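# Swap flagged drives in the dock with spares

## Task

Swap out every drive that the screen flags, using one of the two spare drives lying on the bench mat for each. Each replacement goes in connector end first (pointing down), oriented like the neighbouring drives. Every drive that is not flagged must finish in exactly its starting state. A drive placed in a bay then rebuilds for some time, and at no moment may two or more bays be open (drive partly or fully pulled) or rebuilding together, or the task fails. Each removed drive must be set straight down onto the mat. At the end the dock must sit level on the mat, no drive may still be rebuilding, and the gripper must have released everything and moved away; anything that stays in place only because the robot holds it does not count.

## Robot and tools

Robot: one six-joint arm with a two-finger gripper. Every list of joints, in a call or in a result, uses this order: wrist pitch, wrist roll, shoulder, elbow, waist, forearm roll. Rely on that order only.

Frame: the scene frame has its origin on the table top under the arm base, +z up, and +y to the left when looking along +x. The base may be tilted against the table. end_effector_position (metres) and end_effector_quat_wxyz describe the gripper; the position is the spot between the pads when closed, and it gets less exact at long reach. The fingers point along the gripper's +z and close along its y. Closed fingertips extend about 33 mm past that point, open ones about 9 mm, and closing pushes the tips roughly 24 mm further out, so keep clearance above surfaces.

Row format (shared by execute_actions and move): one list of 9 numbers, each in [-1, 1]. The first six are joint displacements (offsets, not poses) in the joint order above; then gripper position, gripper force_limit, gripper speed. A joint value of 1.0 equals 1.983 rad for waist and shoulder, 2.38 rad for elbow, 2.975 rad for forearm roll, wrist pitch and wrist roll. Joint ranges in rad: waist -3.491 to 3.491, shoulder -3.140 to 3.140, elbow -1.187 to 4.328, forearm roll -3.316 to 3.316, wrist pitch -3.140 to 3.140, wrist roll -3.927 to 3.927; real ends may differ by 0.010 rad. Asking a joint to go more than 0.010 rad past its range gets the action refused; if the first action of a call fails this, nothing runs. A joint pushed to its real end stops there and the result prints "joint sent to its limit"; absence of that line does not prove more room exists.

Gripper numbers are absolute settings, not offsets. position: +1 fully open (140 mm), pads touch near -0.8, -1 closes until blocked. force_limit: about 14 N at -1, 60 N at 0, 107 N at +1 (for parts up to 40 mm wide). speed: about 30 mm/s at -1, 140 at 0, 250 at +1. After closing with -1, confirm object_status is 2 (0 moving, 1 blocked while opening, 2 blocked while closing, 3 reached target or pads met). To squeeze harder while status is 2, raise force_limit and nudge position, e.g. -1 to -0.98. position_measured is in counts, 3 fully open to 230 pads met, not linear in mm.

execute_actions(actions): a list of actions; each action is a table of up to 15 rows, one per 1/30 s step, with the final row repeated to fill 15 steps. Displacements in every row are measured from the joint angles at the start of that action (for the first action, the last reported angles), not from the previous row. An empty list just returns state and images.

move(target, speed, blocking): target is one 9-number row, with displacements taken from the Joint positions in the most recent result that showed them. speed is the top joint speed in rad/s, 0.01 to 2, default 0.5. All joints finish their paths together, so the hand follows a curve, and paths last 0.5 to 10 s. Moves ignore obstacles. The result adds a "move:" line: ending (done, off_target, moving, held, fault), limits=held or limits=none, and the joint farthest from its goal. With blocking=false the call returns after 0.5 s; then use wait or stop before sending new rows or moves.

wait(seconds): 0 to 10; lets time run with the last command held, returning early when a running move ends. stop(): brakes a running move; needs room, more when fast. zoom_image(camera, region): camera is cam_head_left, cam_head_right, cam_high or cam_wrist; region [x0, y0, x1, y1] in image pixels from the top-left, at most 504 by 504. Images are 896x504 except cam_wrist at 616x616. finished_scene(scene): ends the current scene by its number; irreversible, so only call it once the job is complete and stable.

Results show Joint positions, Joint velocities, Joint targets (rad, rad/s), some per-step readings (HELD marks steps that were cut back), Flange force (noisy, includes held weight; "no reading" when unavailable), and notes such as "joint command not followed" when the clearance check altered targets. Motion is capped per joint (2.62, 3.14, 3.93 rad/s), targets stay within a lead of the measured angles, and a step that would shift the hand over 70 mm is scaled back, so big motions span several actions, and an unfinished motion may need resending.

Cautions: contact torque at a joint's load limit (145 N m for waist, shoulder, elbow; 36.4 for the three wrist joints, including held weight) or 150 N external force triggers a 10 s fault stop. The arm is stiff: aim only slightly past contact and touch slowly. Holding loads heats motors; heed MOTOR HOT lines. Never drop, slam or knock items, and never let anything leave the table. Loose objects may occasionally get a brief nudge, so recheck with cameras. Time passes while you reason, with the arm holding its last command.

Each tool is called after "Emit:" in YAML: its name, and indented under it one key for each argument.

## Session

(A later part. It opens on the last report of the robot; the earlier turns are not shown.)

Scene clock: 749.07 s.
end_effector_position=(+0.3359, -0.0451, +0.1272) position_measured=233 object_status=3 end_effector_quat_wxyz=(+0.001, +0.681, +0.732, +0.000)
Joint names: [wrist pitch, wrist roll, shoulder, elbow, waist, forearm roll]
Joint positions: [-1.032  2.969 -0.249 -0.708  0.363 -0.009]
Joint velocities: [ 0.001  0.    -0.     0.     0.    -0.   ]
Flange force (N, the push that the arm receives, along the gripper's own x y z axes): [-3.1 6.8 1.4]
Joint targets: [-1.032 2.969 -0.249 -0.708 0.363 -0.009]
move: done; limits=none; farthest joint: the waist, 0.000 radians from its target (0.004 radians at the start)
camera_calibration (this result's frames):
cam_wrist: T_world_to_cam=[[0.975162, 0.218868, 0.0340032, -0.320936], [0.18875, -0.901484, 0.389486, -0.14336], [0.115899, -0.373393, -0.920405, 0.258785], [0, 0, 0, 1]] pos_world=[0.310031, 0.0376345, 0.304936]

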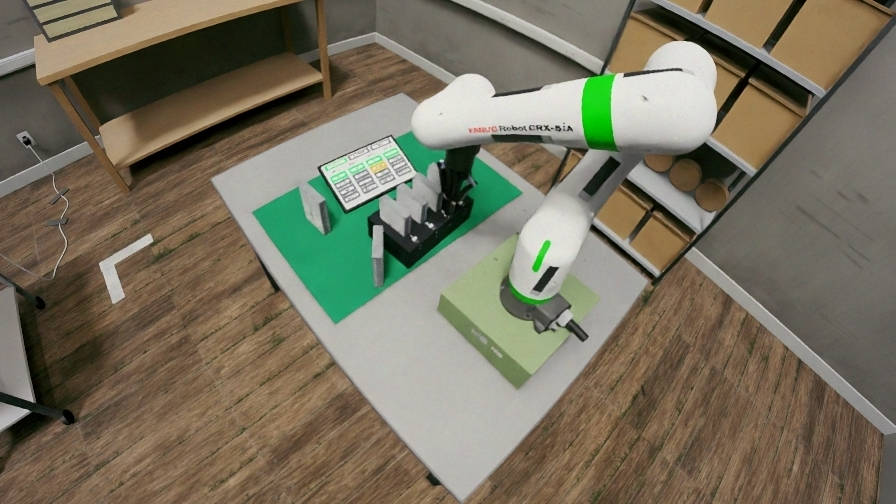

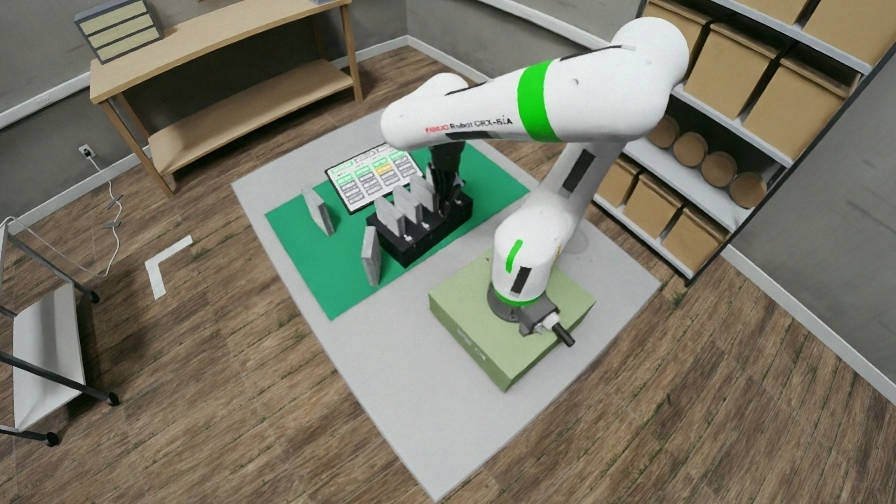

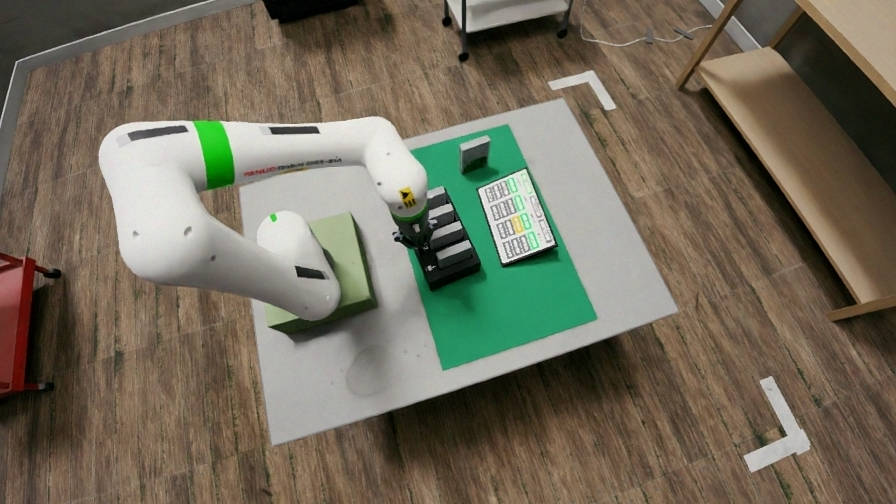

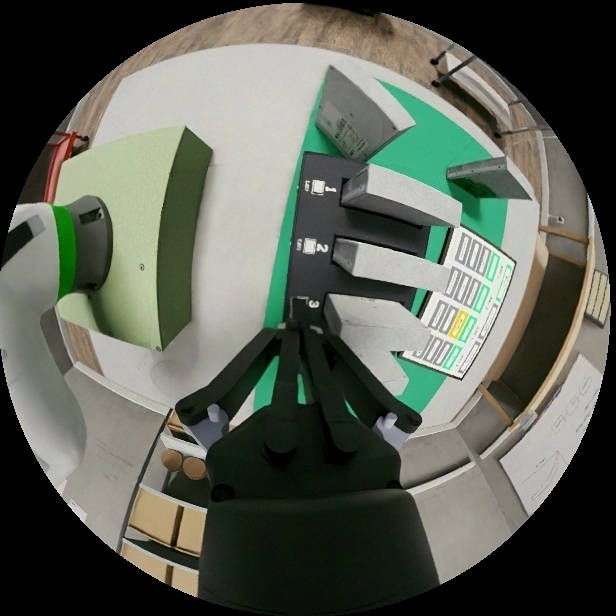

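Emit:
move:
  target: [0.0047,0,0.0038,-0.0027,0,0,-1,0,0]
  speed: 0.02

Scene clock: 753.07 s.
end_effector_position=(+0.3358, -0.0452, +0.1225) position_measured=233 object_status=3 end_effector_quat_wxyz=(+0.001, +0.681, +0.732, +0.000)
Joint names: [wrist pitch, wrist roll, shoulder, elbow, waist, forearm roll]
Joint positions: [-1.018  2.969 -0.241 -0.714  0.363 -0.009]
Joint velocities: [-0.001  0.     0.    -0.001  0.     0.003]
Flange force (N, the push that the arm receives, along the gripper's own x y z axes): [-1.0 5.6 -5.8]
Joint targets: [-1.018 2.969 -0.241 -0.714 0.363 -0.009]
move: done; limits=none; farthest joint: the waist, 0.000 radians from its target (0.000 radians at the start)
camera_calibration (this result's frames):
cam_wrist: T_world_to_cam=[[0.975177, 0.218796, 0.0340236, -0.320728], [0.188662, -0.901453, 0.389601, -0.141631], [0.115914, -0.373511, -0.920355, 0.254496], [0, 0, 0, 1]] pos_world=[0.309987, 0.037557, 0.300318]

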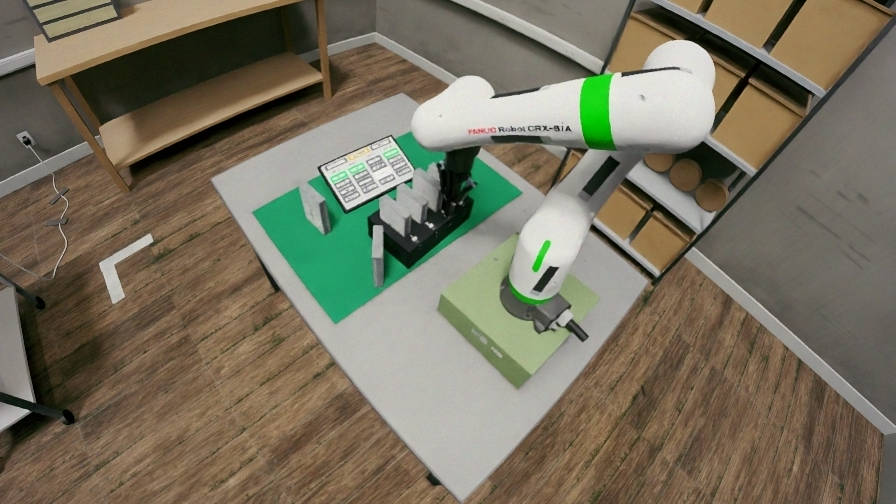

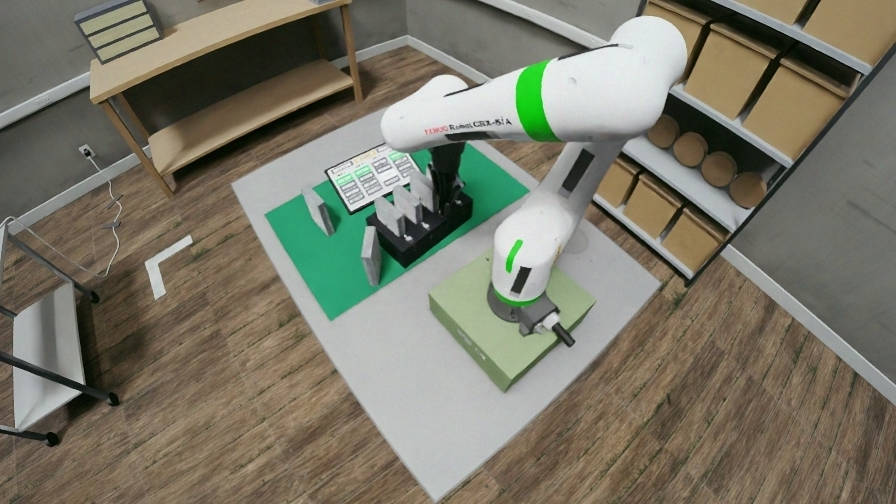

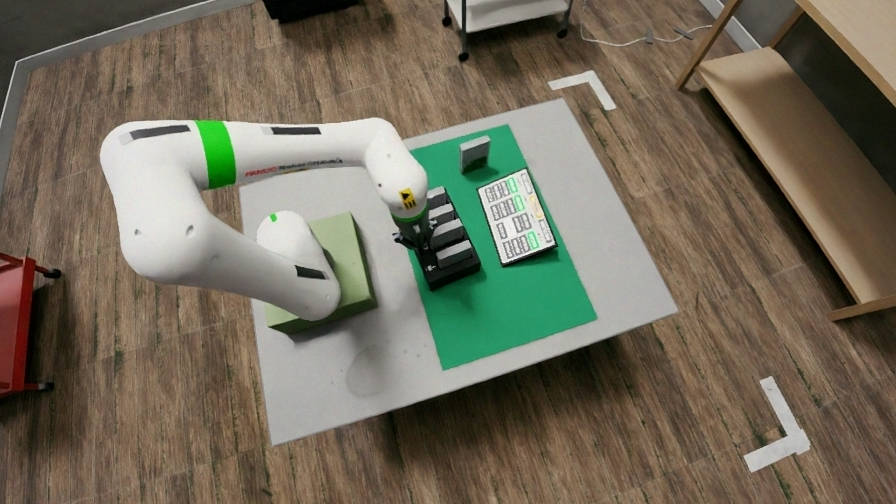

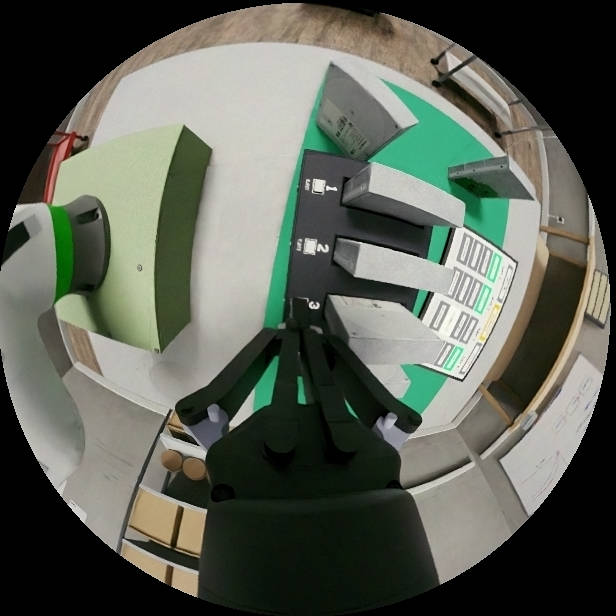

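Emit:
move:
  target: [-0.075,0,-0.053,0.044,0,0,-1,0,0]
  speed: 0.3

Emit:
move:
  target: [0.005,0.0155,0.117,0.095,-0.020,-0.0017,1,0.3,0]
  speed: 0.3

Scene clock: 764.07 s.
end_effector_position=(+0.3281, -0.0462, +0.1945) position_measured=233 object_status=3 end_effector_quat_wxyz=(-0.003, +0.680, +0.733, -0.005)
Joint names: [wrist pitch, wrist roll, shoulder, elbow, waist, forearm roll]
Joint positions: [-1.241  2.969 -0.346 -0.609  0.363 -0.009]
Joint velocities: [-0.    -0.    -0.    -0.001 -0.     0.001]
Flange force (N, the push that the arm receives, along the gripper's own x y z axes): [-1.7 5.4 -3.5]
Joint targets: [-1.241 2.969 -0.346 -0.609 0.363 -0.009]
move: done; limits=none; farthest joint: the waist, 0.000 radians from its target (0.000 radians at the start)
camera_calibration (this result's frames):
cam_wrist: T_world_to_cam=[[0.97516, 0.22053, 0.020707, -0.312732], [0.195313, -0.9002, 0.389221, -0.171119], [0.104475, -0.375508, -0.920912, 0.325], [0, 0, 0, 1]] pos_world=[0.304431, 0.0369654, 0.372375]

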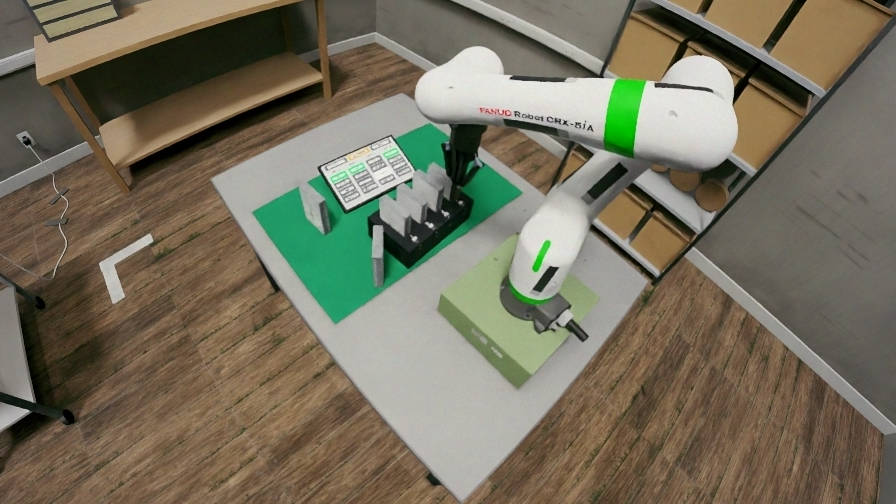

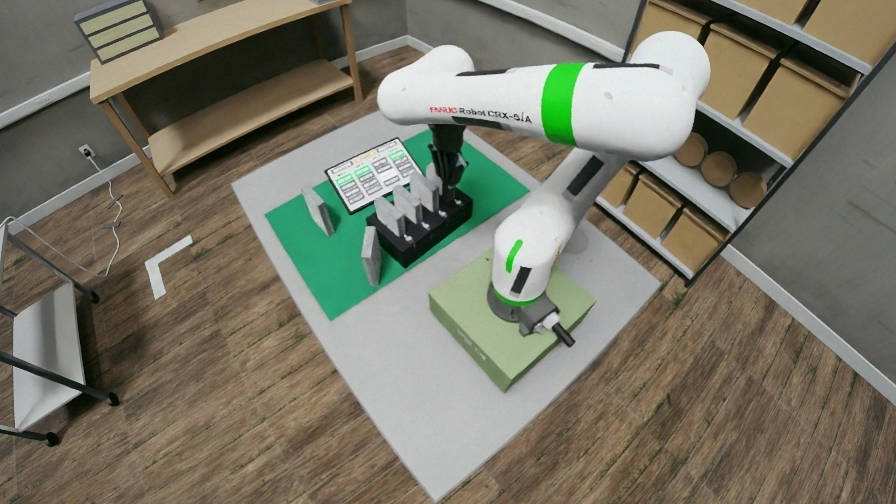

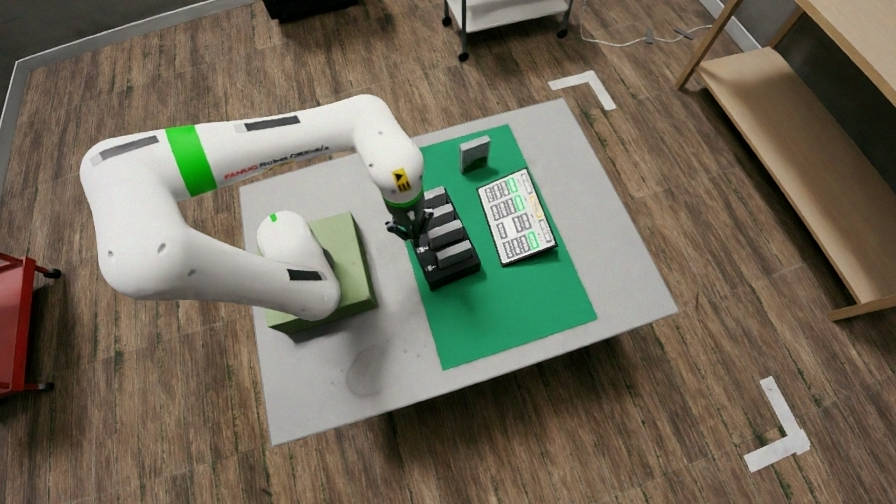

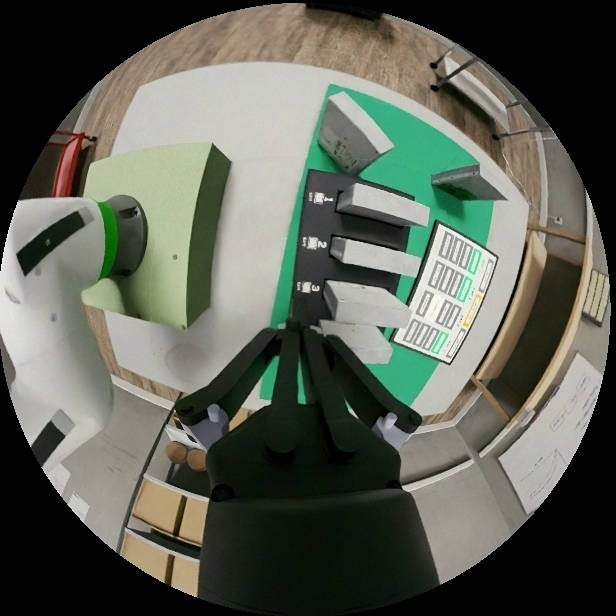

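Scene clock: 765.33 s.
end_effector_position=(+0.4194, -0.0369, +0.2063) position_measured=3 object_status=3 end_effector_quat_wxyz=(-0.001, +0.679, +0.735, -0.000)
Joint names: [wrist pitch, wrist roll, shoulder, elbow, waist, forearm roll]
Joint positions: [-1.226  3.015 -0.114 -0.383  0.323 -0.015]
Joint velocities: [ 0.001  0.002 -0.    -0.    -0.     0.   ]
Flange force (N, the push that the arm receives, along the gripper's own x y z axes): [-0.9 7.3 -2.2]
Joint targets: [-1.227 3.015 -0.114 -0.383 0.323 -0.014]
move: done; limits=none; farthest joint: the forearm roll, 0.001 radians from its target (0.005 radians at the start)
camera_calibration (this result's frames):
cam_wrist: T_world_to_cam=[[0.973891, 0.224988, 0.0302804, -0.405325], [0.196102, -0.900948, 0.387087, -0.185134], [0.114371, -0.371042, -0.921546, 0.325999], [0, 0, 0, 1]] pos_world=[0.393763, 0.0453564, 0.384359]

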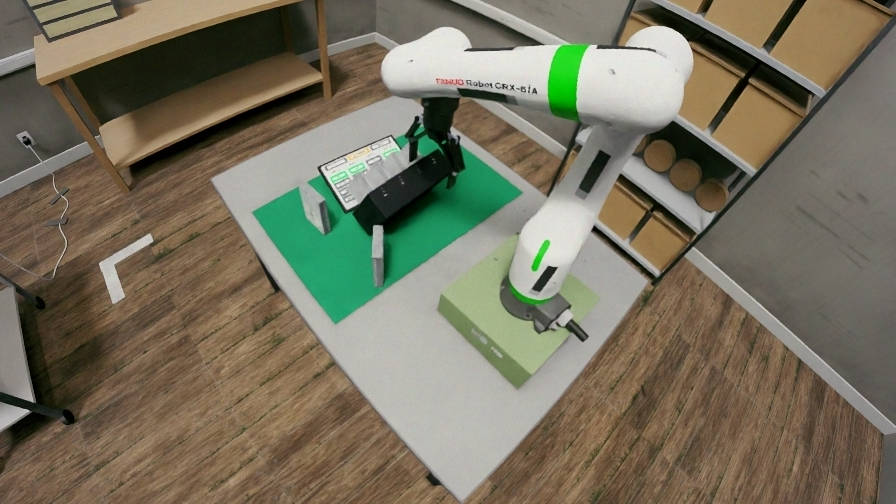

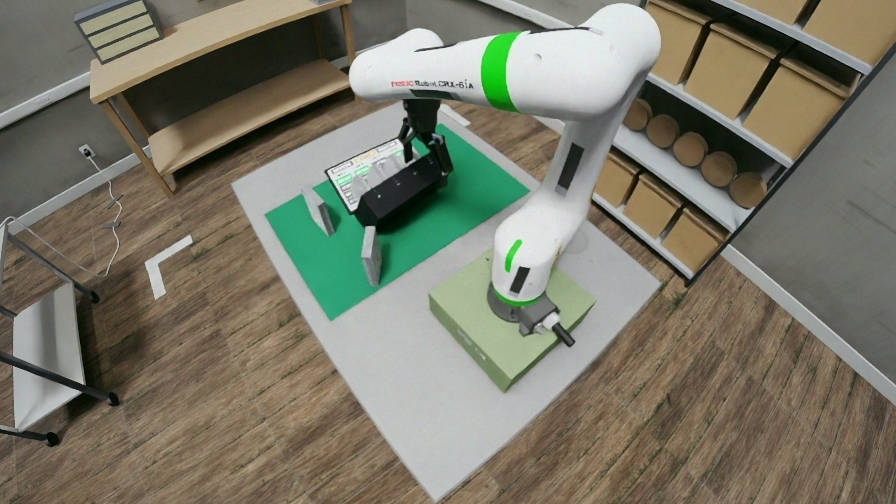

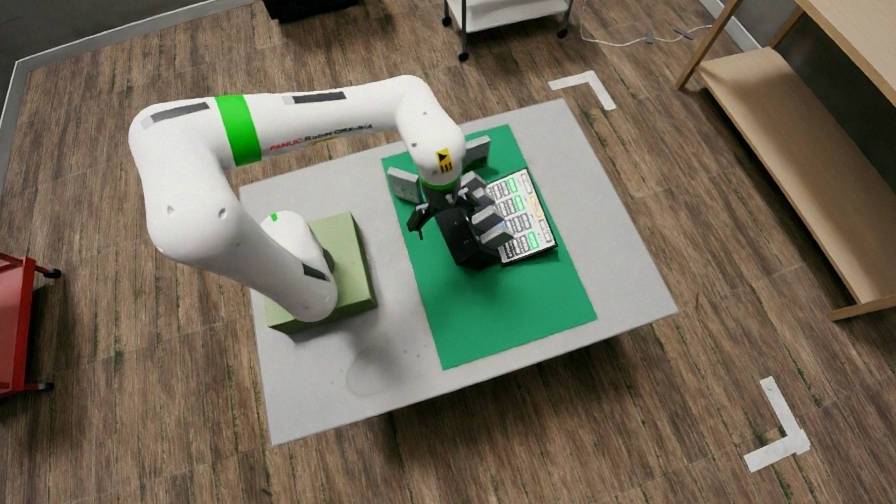

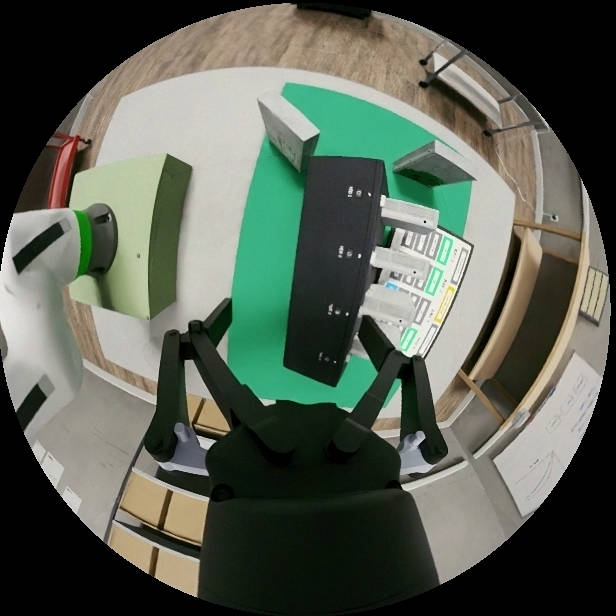

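Emit:
wait:
  seconds: 0.5

Emit:
zoom_image:
  camera: "cam_head_left"
  region: [290,110,510,300]

Emit:
zoom_image:
  camera: "cam_high"
  region: [370,130,590,320]

Scene clock: 770.43 s.
end_effector_position=(+0.4193, -0.0370, +0.2064) position_measured=3 object_status=3 end_effector_quat_wxyz=(-0.001, +0.678, +0.735, -0.001)
Joint names: [wrist pitch, wrist roll, shoulder, elbow, waist, forearm roll]
Joint positions: [-1.227  3.015 -0.114 -0.383  0.323 -0.014]
Joint velocities: [-0.001  0.001  0.    -0.    -0.    -0.   ]
Flange force (N, the push that the arm receives, along the gripper's own x y z axes): [-1.0 7.7 -2.8]
Joint targets: [-1.227 3.015 -0.114 -0.383 0.323 -0.014]
wait: 0.50 s; at rest from the start
camera_calibration (this result's frames):
cam_wrist: T_world_to_cam=[[0.973873, 0.225095, 0.0300783, -0.405202], [0.196252, -0.900833, 0.38728, -0.185315], [0.11427, -0.371258, -0.921472, 0.326045], [0, 0, 0, 1]] pos_world=[0.393726, 0.0453181, 0.384397]

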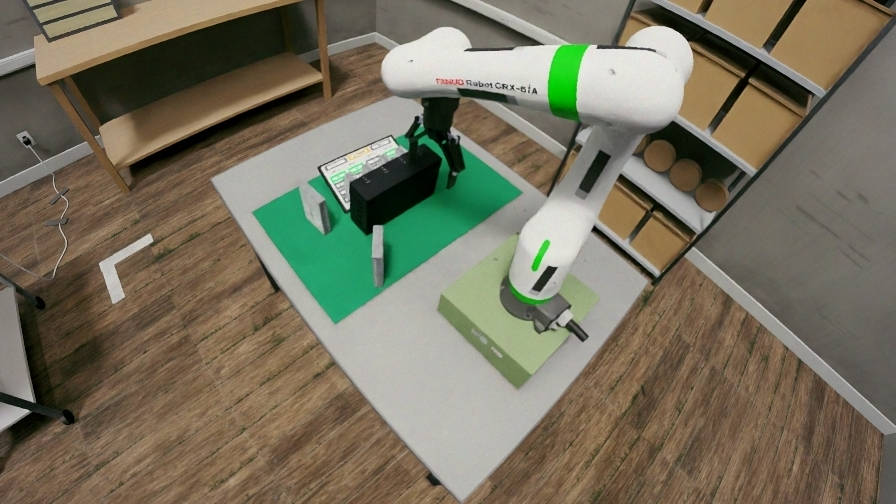

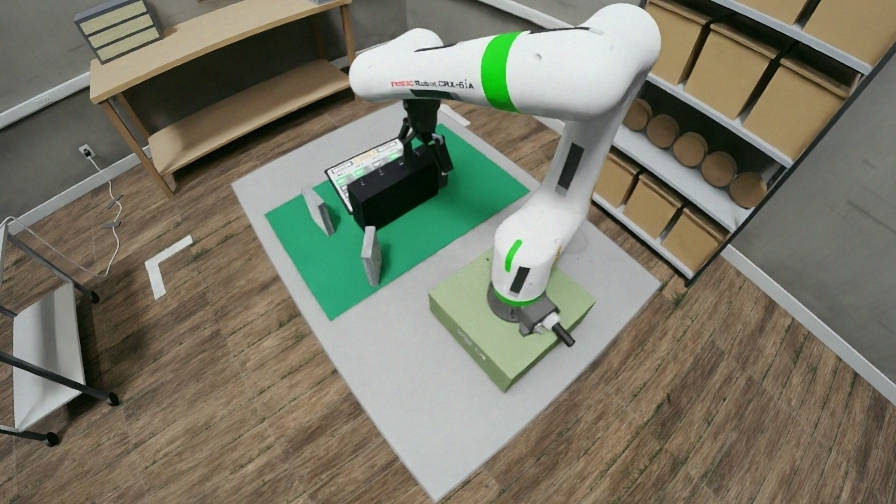

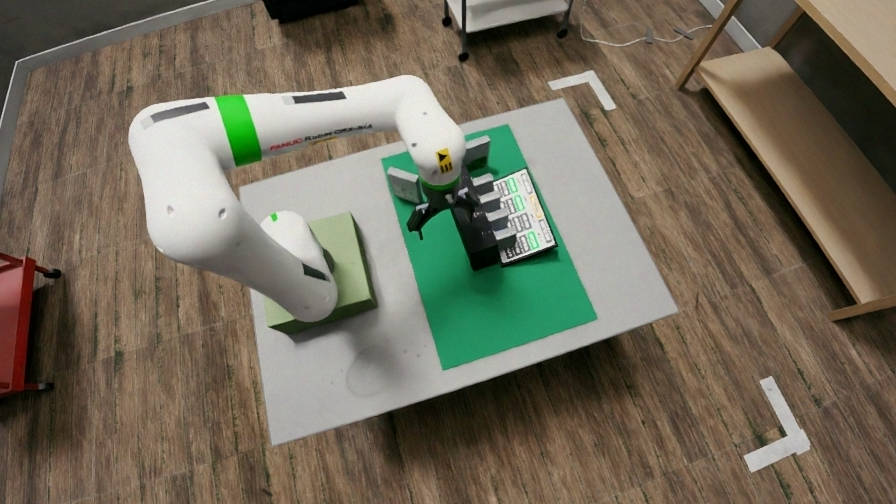

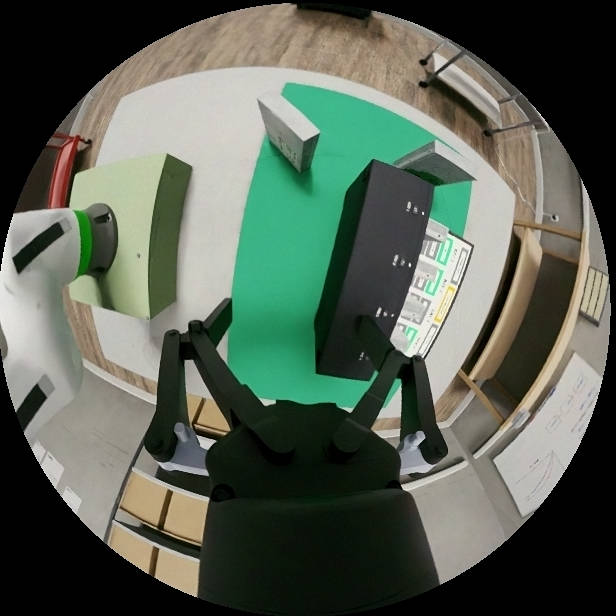

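Region (290, 110, 510, 300) of cam_head_left's 896x504 image, scaled by 2.291, with more detail than that image has; it fills the top 435 rows of this view, and the rest is white.

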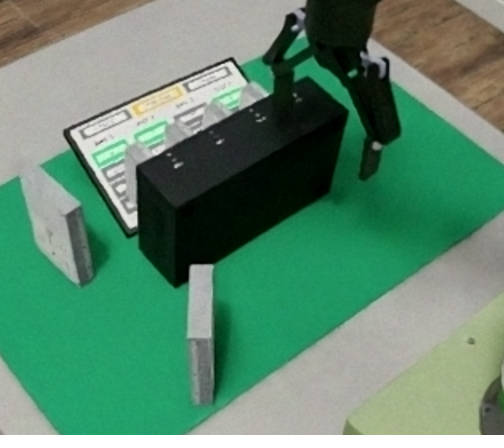

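Region (370, 130, 590, 320) of cam_high's 896x504 image, scaled by 2.291, with more detail than that image has; it fills the top 435 rows of this view, and the rest is white.

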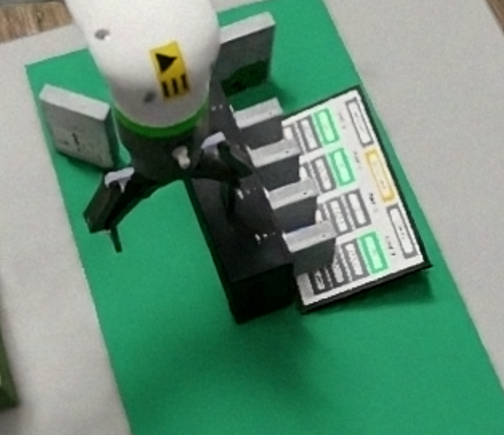

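Emit:
move:
  target: [-0.075,0,-0.028,0.072,0,0,1,0.3,0]
  speed: 0.2

Emit:
move:
  target: [0,0,0.18,0.15,-0.04,0,1,0.3,0]
  speed: 0.3

Scene clock: 786.73 s.
end_effector_position=(+0.4205, -0.0354, +0.2996) position_measured=3 object_status=3 end_effector_quat_wxyz=(-0.000, +0.677, +0.736, +0.001)
Joint names: [wrist pitch, wrist roll, shoulder, elbow, waist, forearm roll]
Joint positions: [-1.45   3.015 -0.17  -0.212  0.323 -0.014]
Joint velocities: [-0.    -0.001  0.    -0.001  0.001  0.001]
Flange force (N, the push that the arm receives, along the gripper's own x y z axes): [-3.4 9.7 -3.5]
Joint targets: [-1.450 3.015 -0.170 -0.212 0.323 -0.014]
move: done; limits=none; farthest joint: the waist, 0.000 radians from its target (0.000 radians at the start)
camera_calibration (this result's frames):
cam_wrist: T_world_to_cam=[[0.973039, 0.228134, 0.0339075, -0.41024], [0.197712, -0.900762, 0.386702, -0.220602], [0.118762, -0.369572, -0.921581, 0.410584], [0, 0, 0, 1]] pos_world=[0.394033, 0.0466201, 0.477604]

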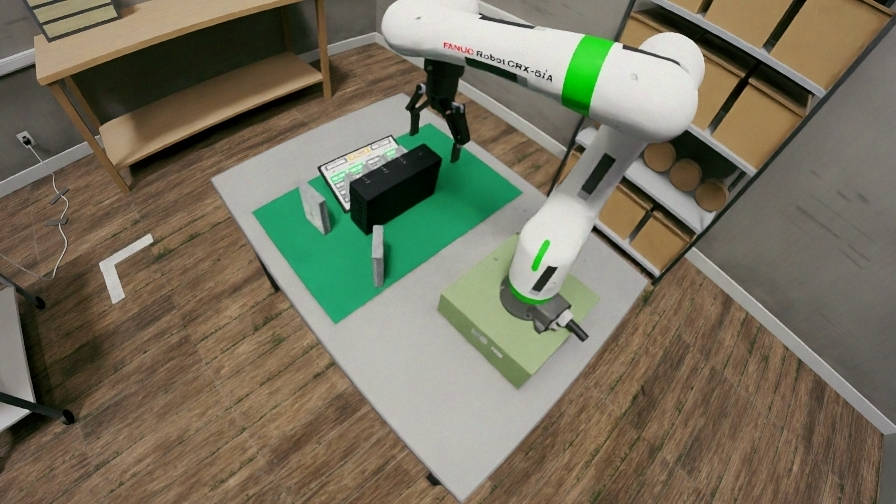

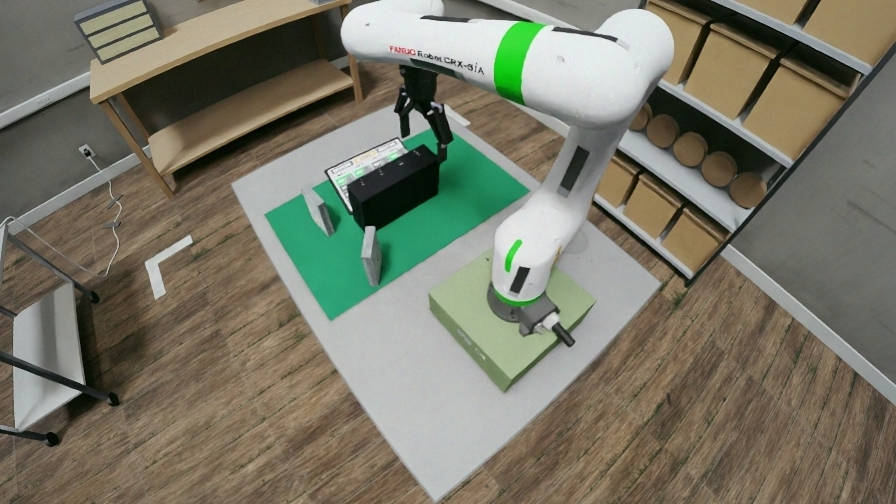

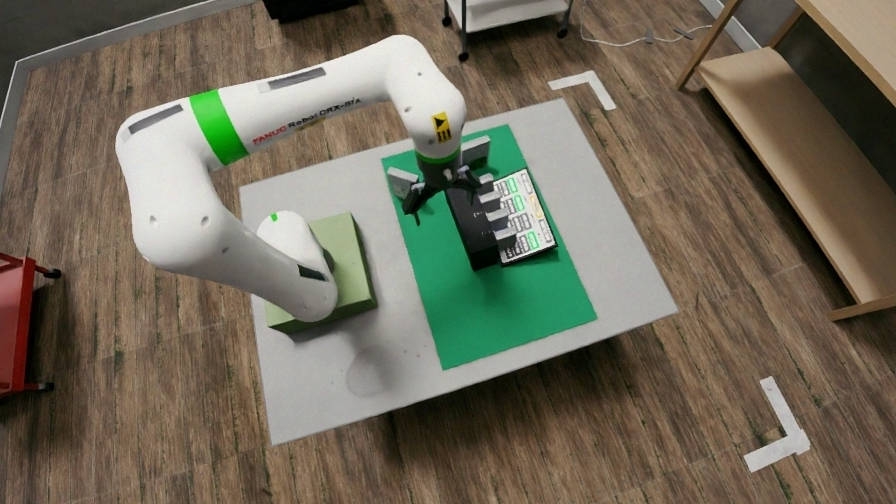

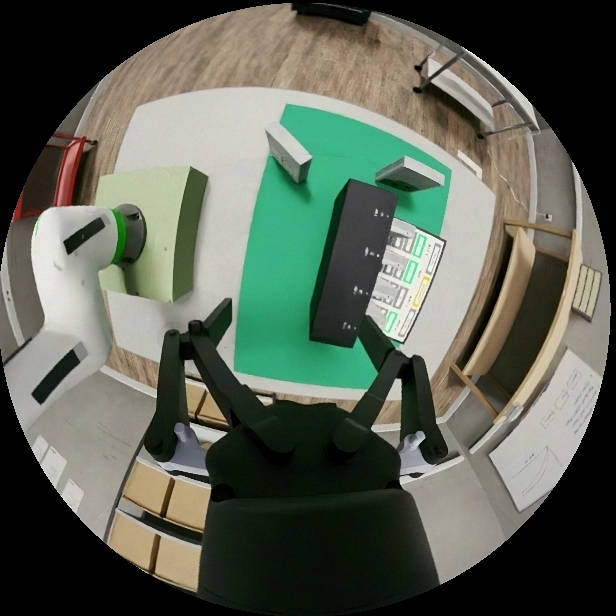

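Scene clock: 788.27 s.
end_effector_position=(+0.5599, -0.0485, +0.2884) position_measured=3 object_status=3 end_effector_quat_wxyz=(+0.002, +0.706, +0.708, -0.000)
Joint names: [wrist pitch, wrist roll, shoulder, elbow, waist, forearm roll]
Joint positions: [-1.45   3.015  0.187  0.145  0.244 -0.014]
Joint velocities: [-0.     0.001 -0.    -0.001  0.    -0.   ]
Flange force (N, the push that the arm receives, along the gripper's own x y z axes): [-1.0 10.0 -3.6]
Joint targets: [-1.450 3.015 0.187 0.145 0.244 -0.014]
move: done; limits=none; farthest joint: the waist, 0.000 radians from its target (0.079 radians at the start)
camera_calibration (this result's frames):
cam_wrist: T_world_to_cam=[[0.987955, 0.150752, 0.0349081, -0.554828], [0.125188, -0.91127, 0.39232, -0.217204], [0.0909536, -0.383225, -0.919166, 0.393118], [0, 0, 0, 1]] pos_world=[0.539581, 0.0363621, 0.465922]

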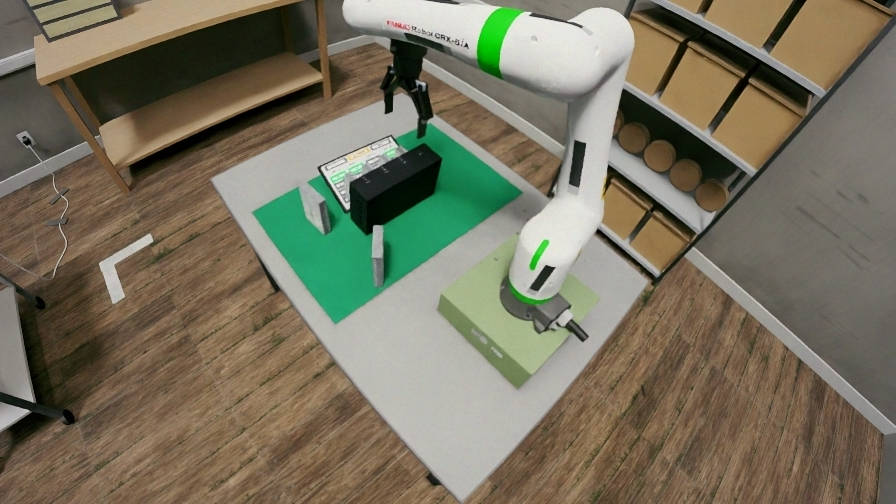

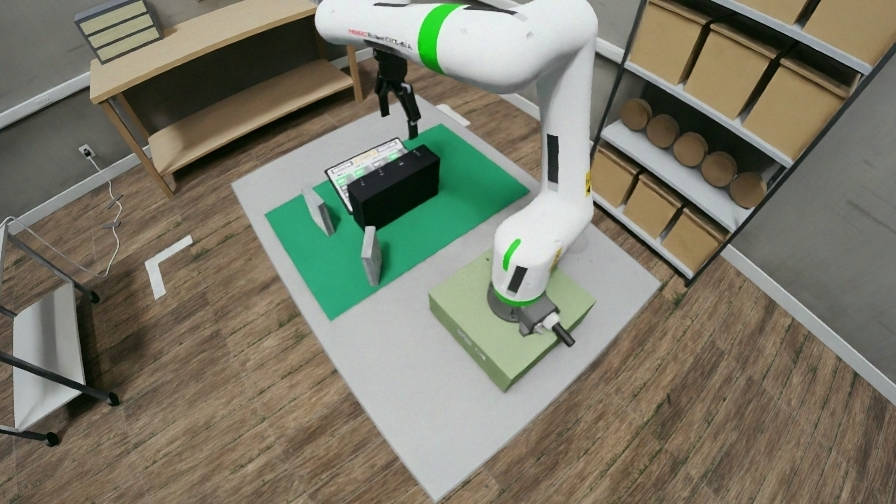

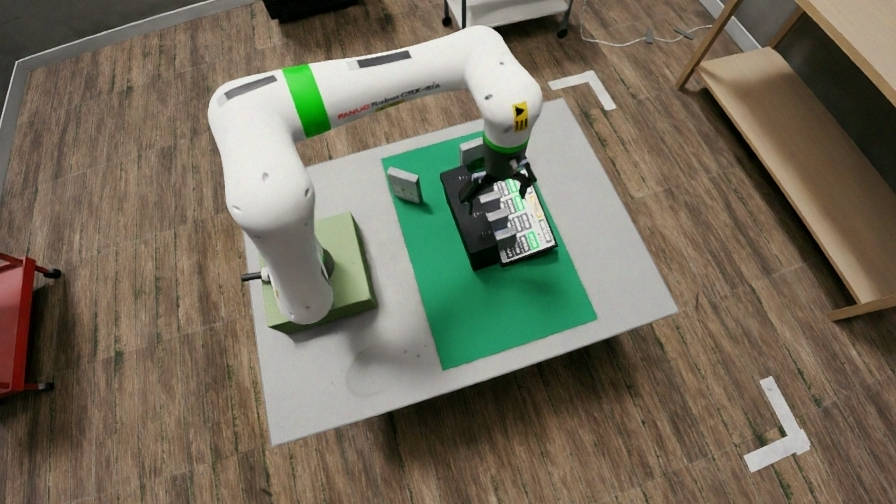

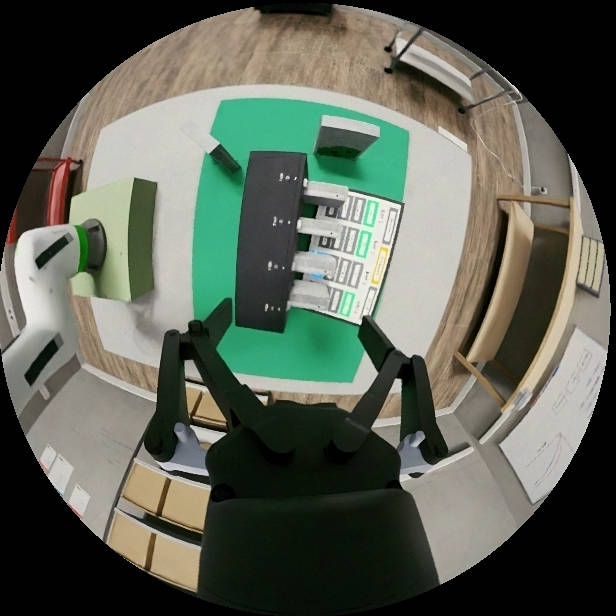

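Emit:
zoom_image:
  camera: "cam_wrist"
  region: [225,140,415,340]

Region (225, 140, 415, 340) of cam_wrist's 616x616 image, scaled by 2.520, with more detail than that image has; it fills the left 479 columns of this view, and the rest is white.

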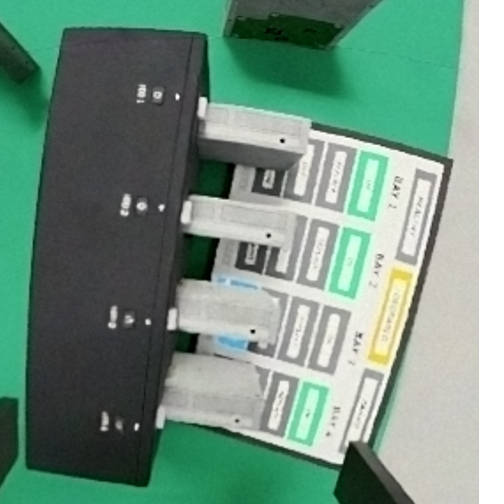

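Emit:
move:
  target: [0.057,-0.5664,0.067,-0.0157,0.079,0.0024,-0.2,0,0]
  speed: 0.5

Scene clock: 806.60 s.
end_effector_position=(+0.5972, +0.0445, +0.1975) position_measured=154 object_status=3 end_effector_quat_wxyz=(-0.000, +1.000, +0.023, -0.000)
Joint names: [wrist pitch, wrist roll, shoulder, elbow, waist, forearm roll]
Joint positions: [-1.28   1.33   0.32   0.108  0.4   -0.007]
Joint velocities: [ 0.001  0.001 -0.    -0.001 -0.    -0.001]
Flange force (N, the push that the arm receives, along the gripper's own x y z axes): [11.6 1.2 -2.2]
Joint targets: [-1.280 1.330 0.320 0.108 0.400 -0.007]
move: done; limits=none; farthest joint: the waist, 0.000 radians from its target (0.157 radians at the start)
camera_calibration (this result's frames):
cam_wrist: T_world_to_cam=[[0.191662, -0.98095, 0.031654, -0.0759776], [-0.906521, -0.164575, 0.388759, 0.482114], [-0.376144, -0.103206, -0.920795, 0.608608], [0, 0, 0, 1]] pos_world=[0.680533, 0.0676256, 0.375383]

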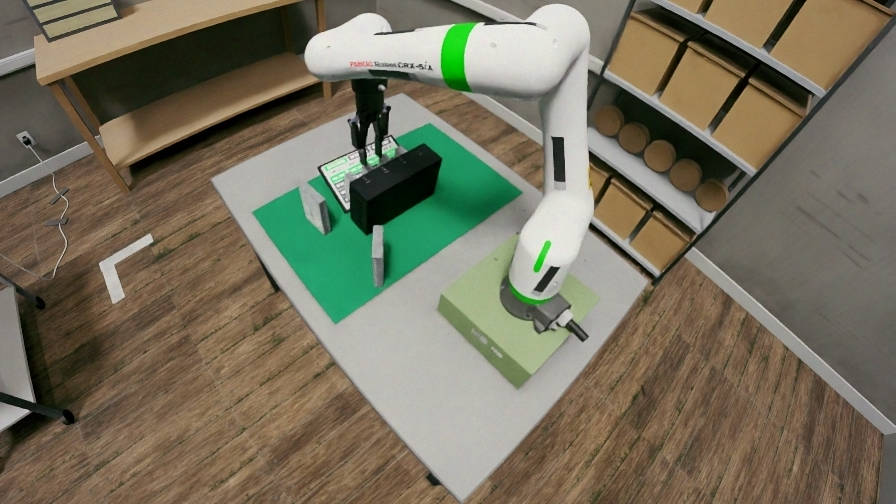

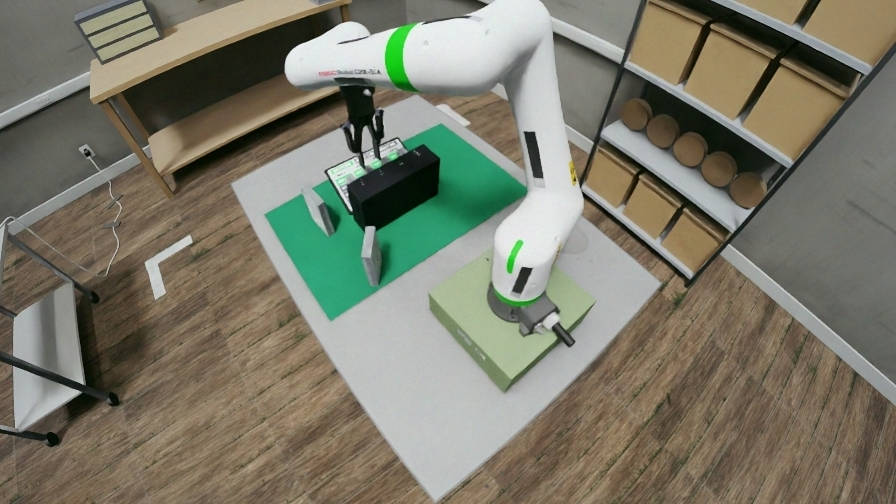

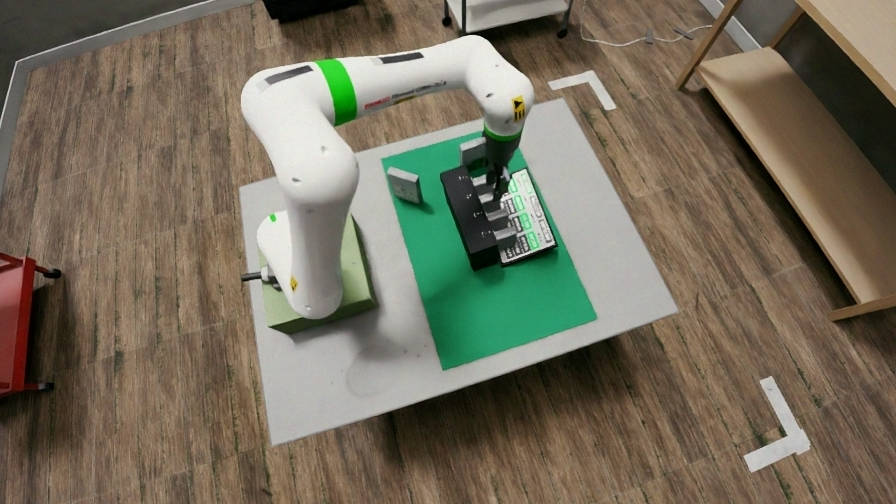

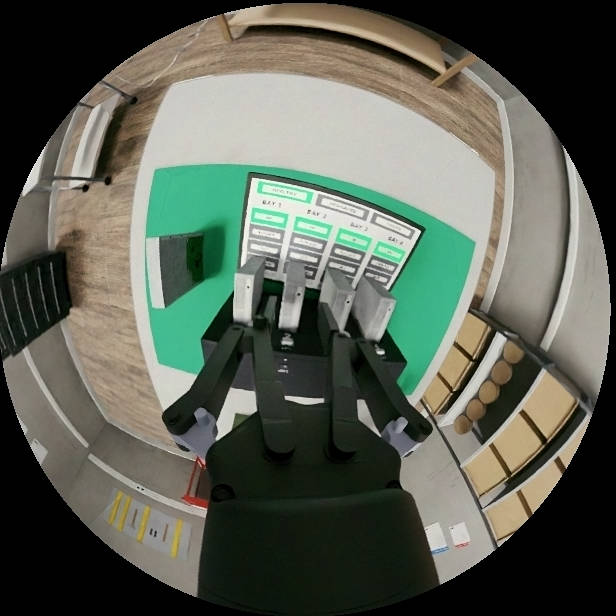

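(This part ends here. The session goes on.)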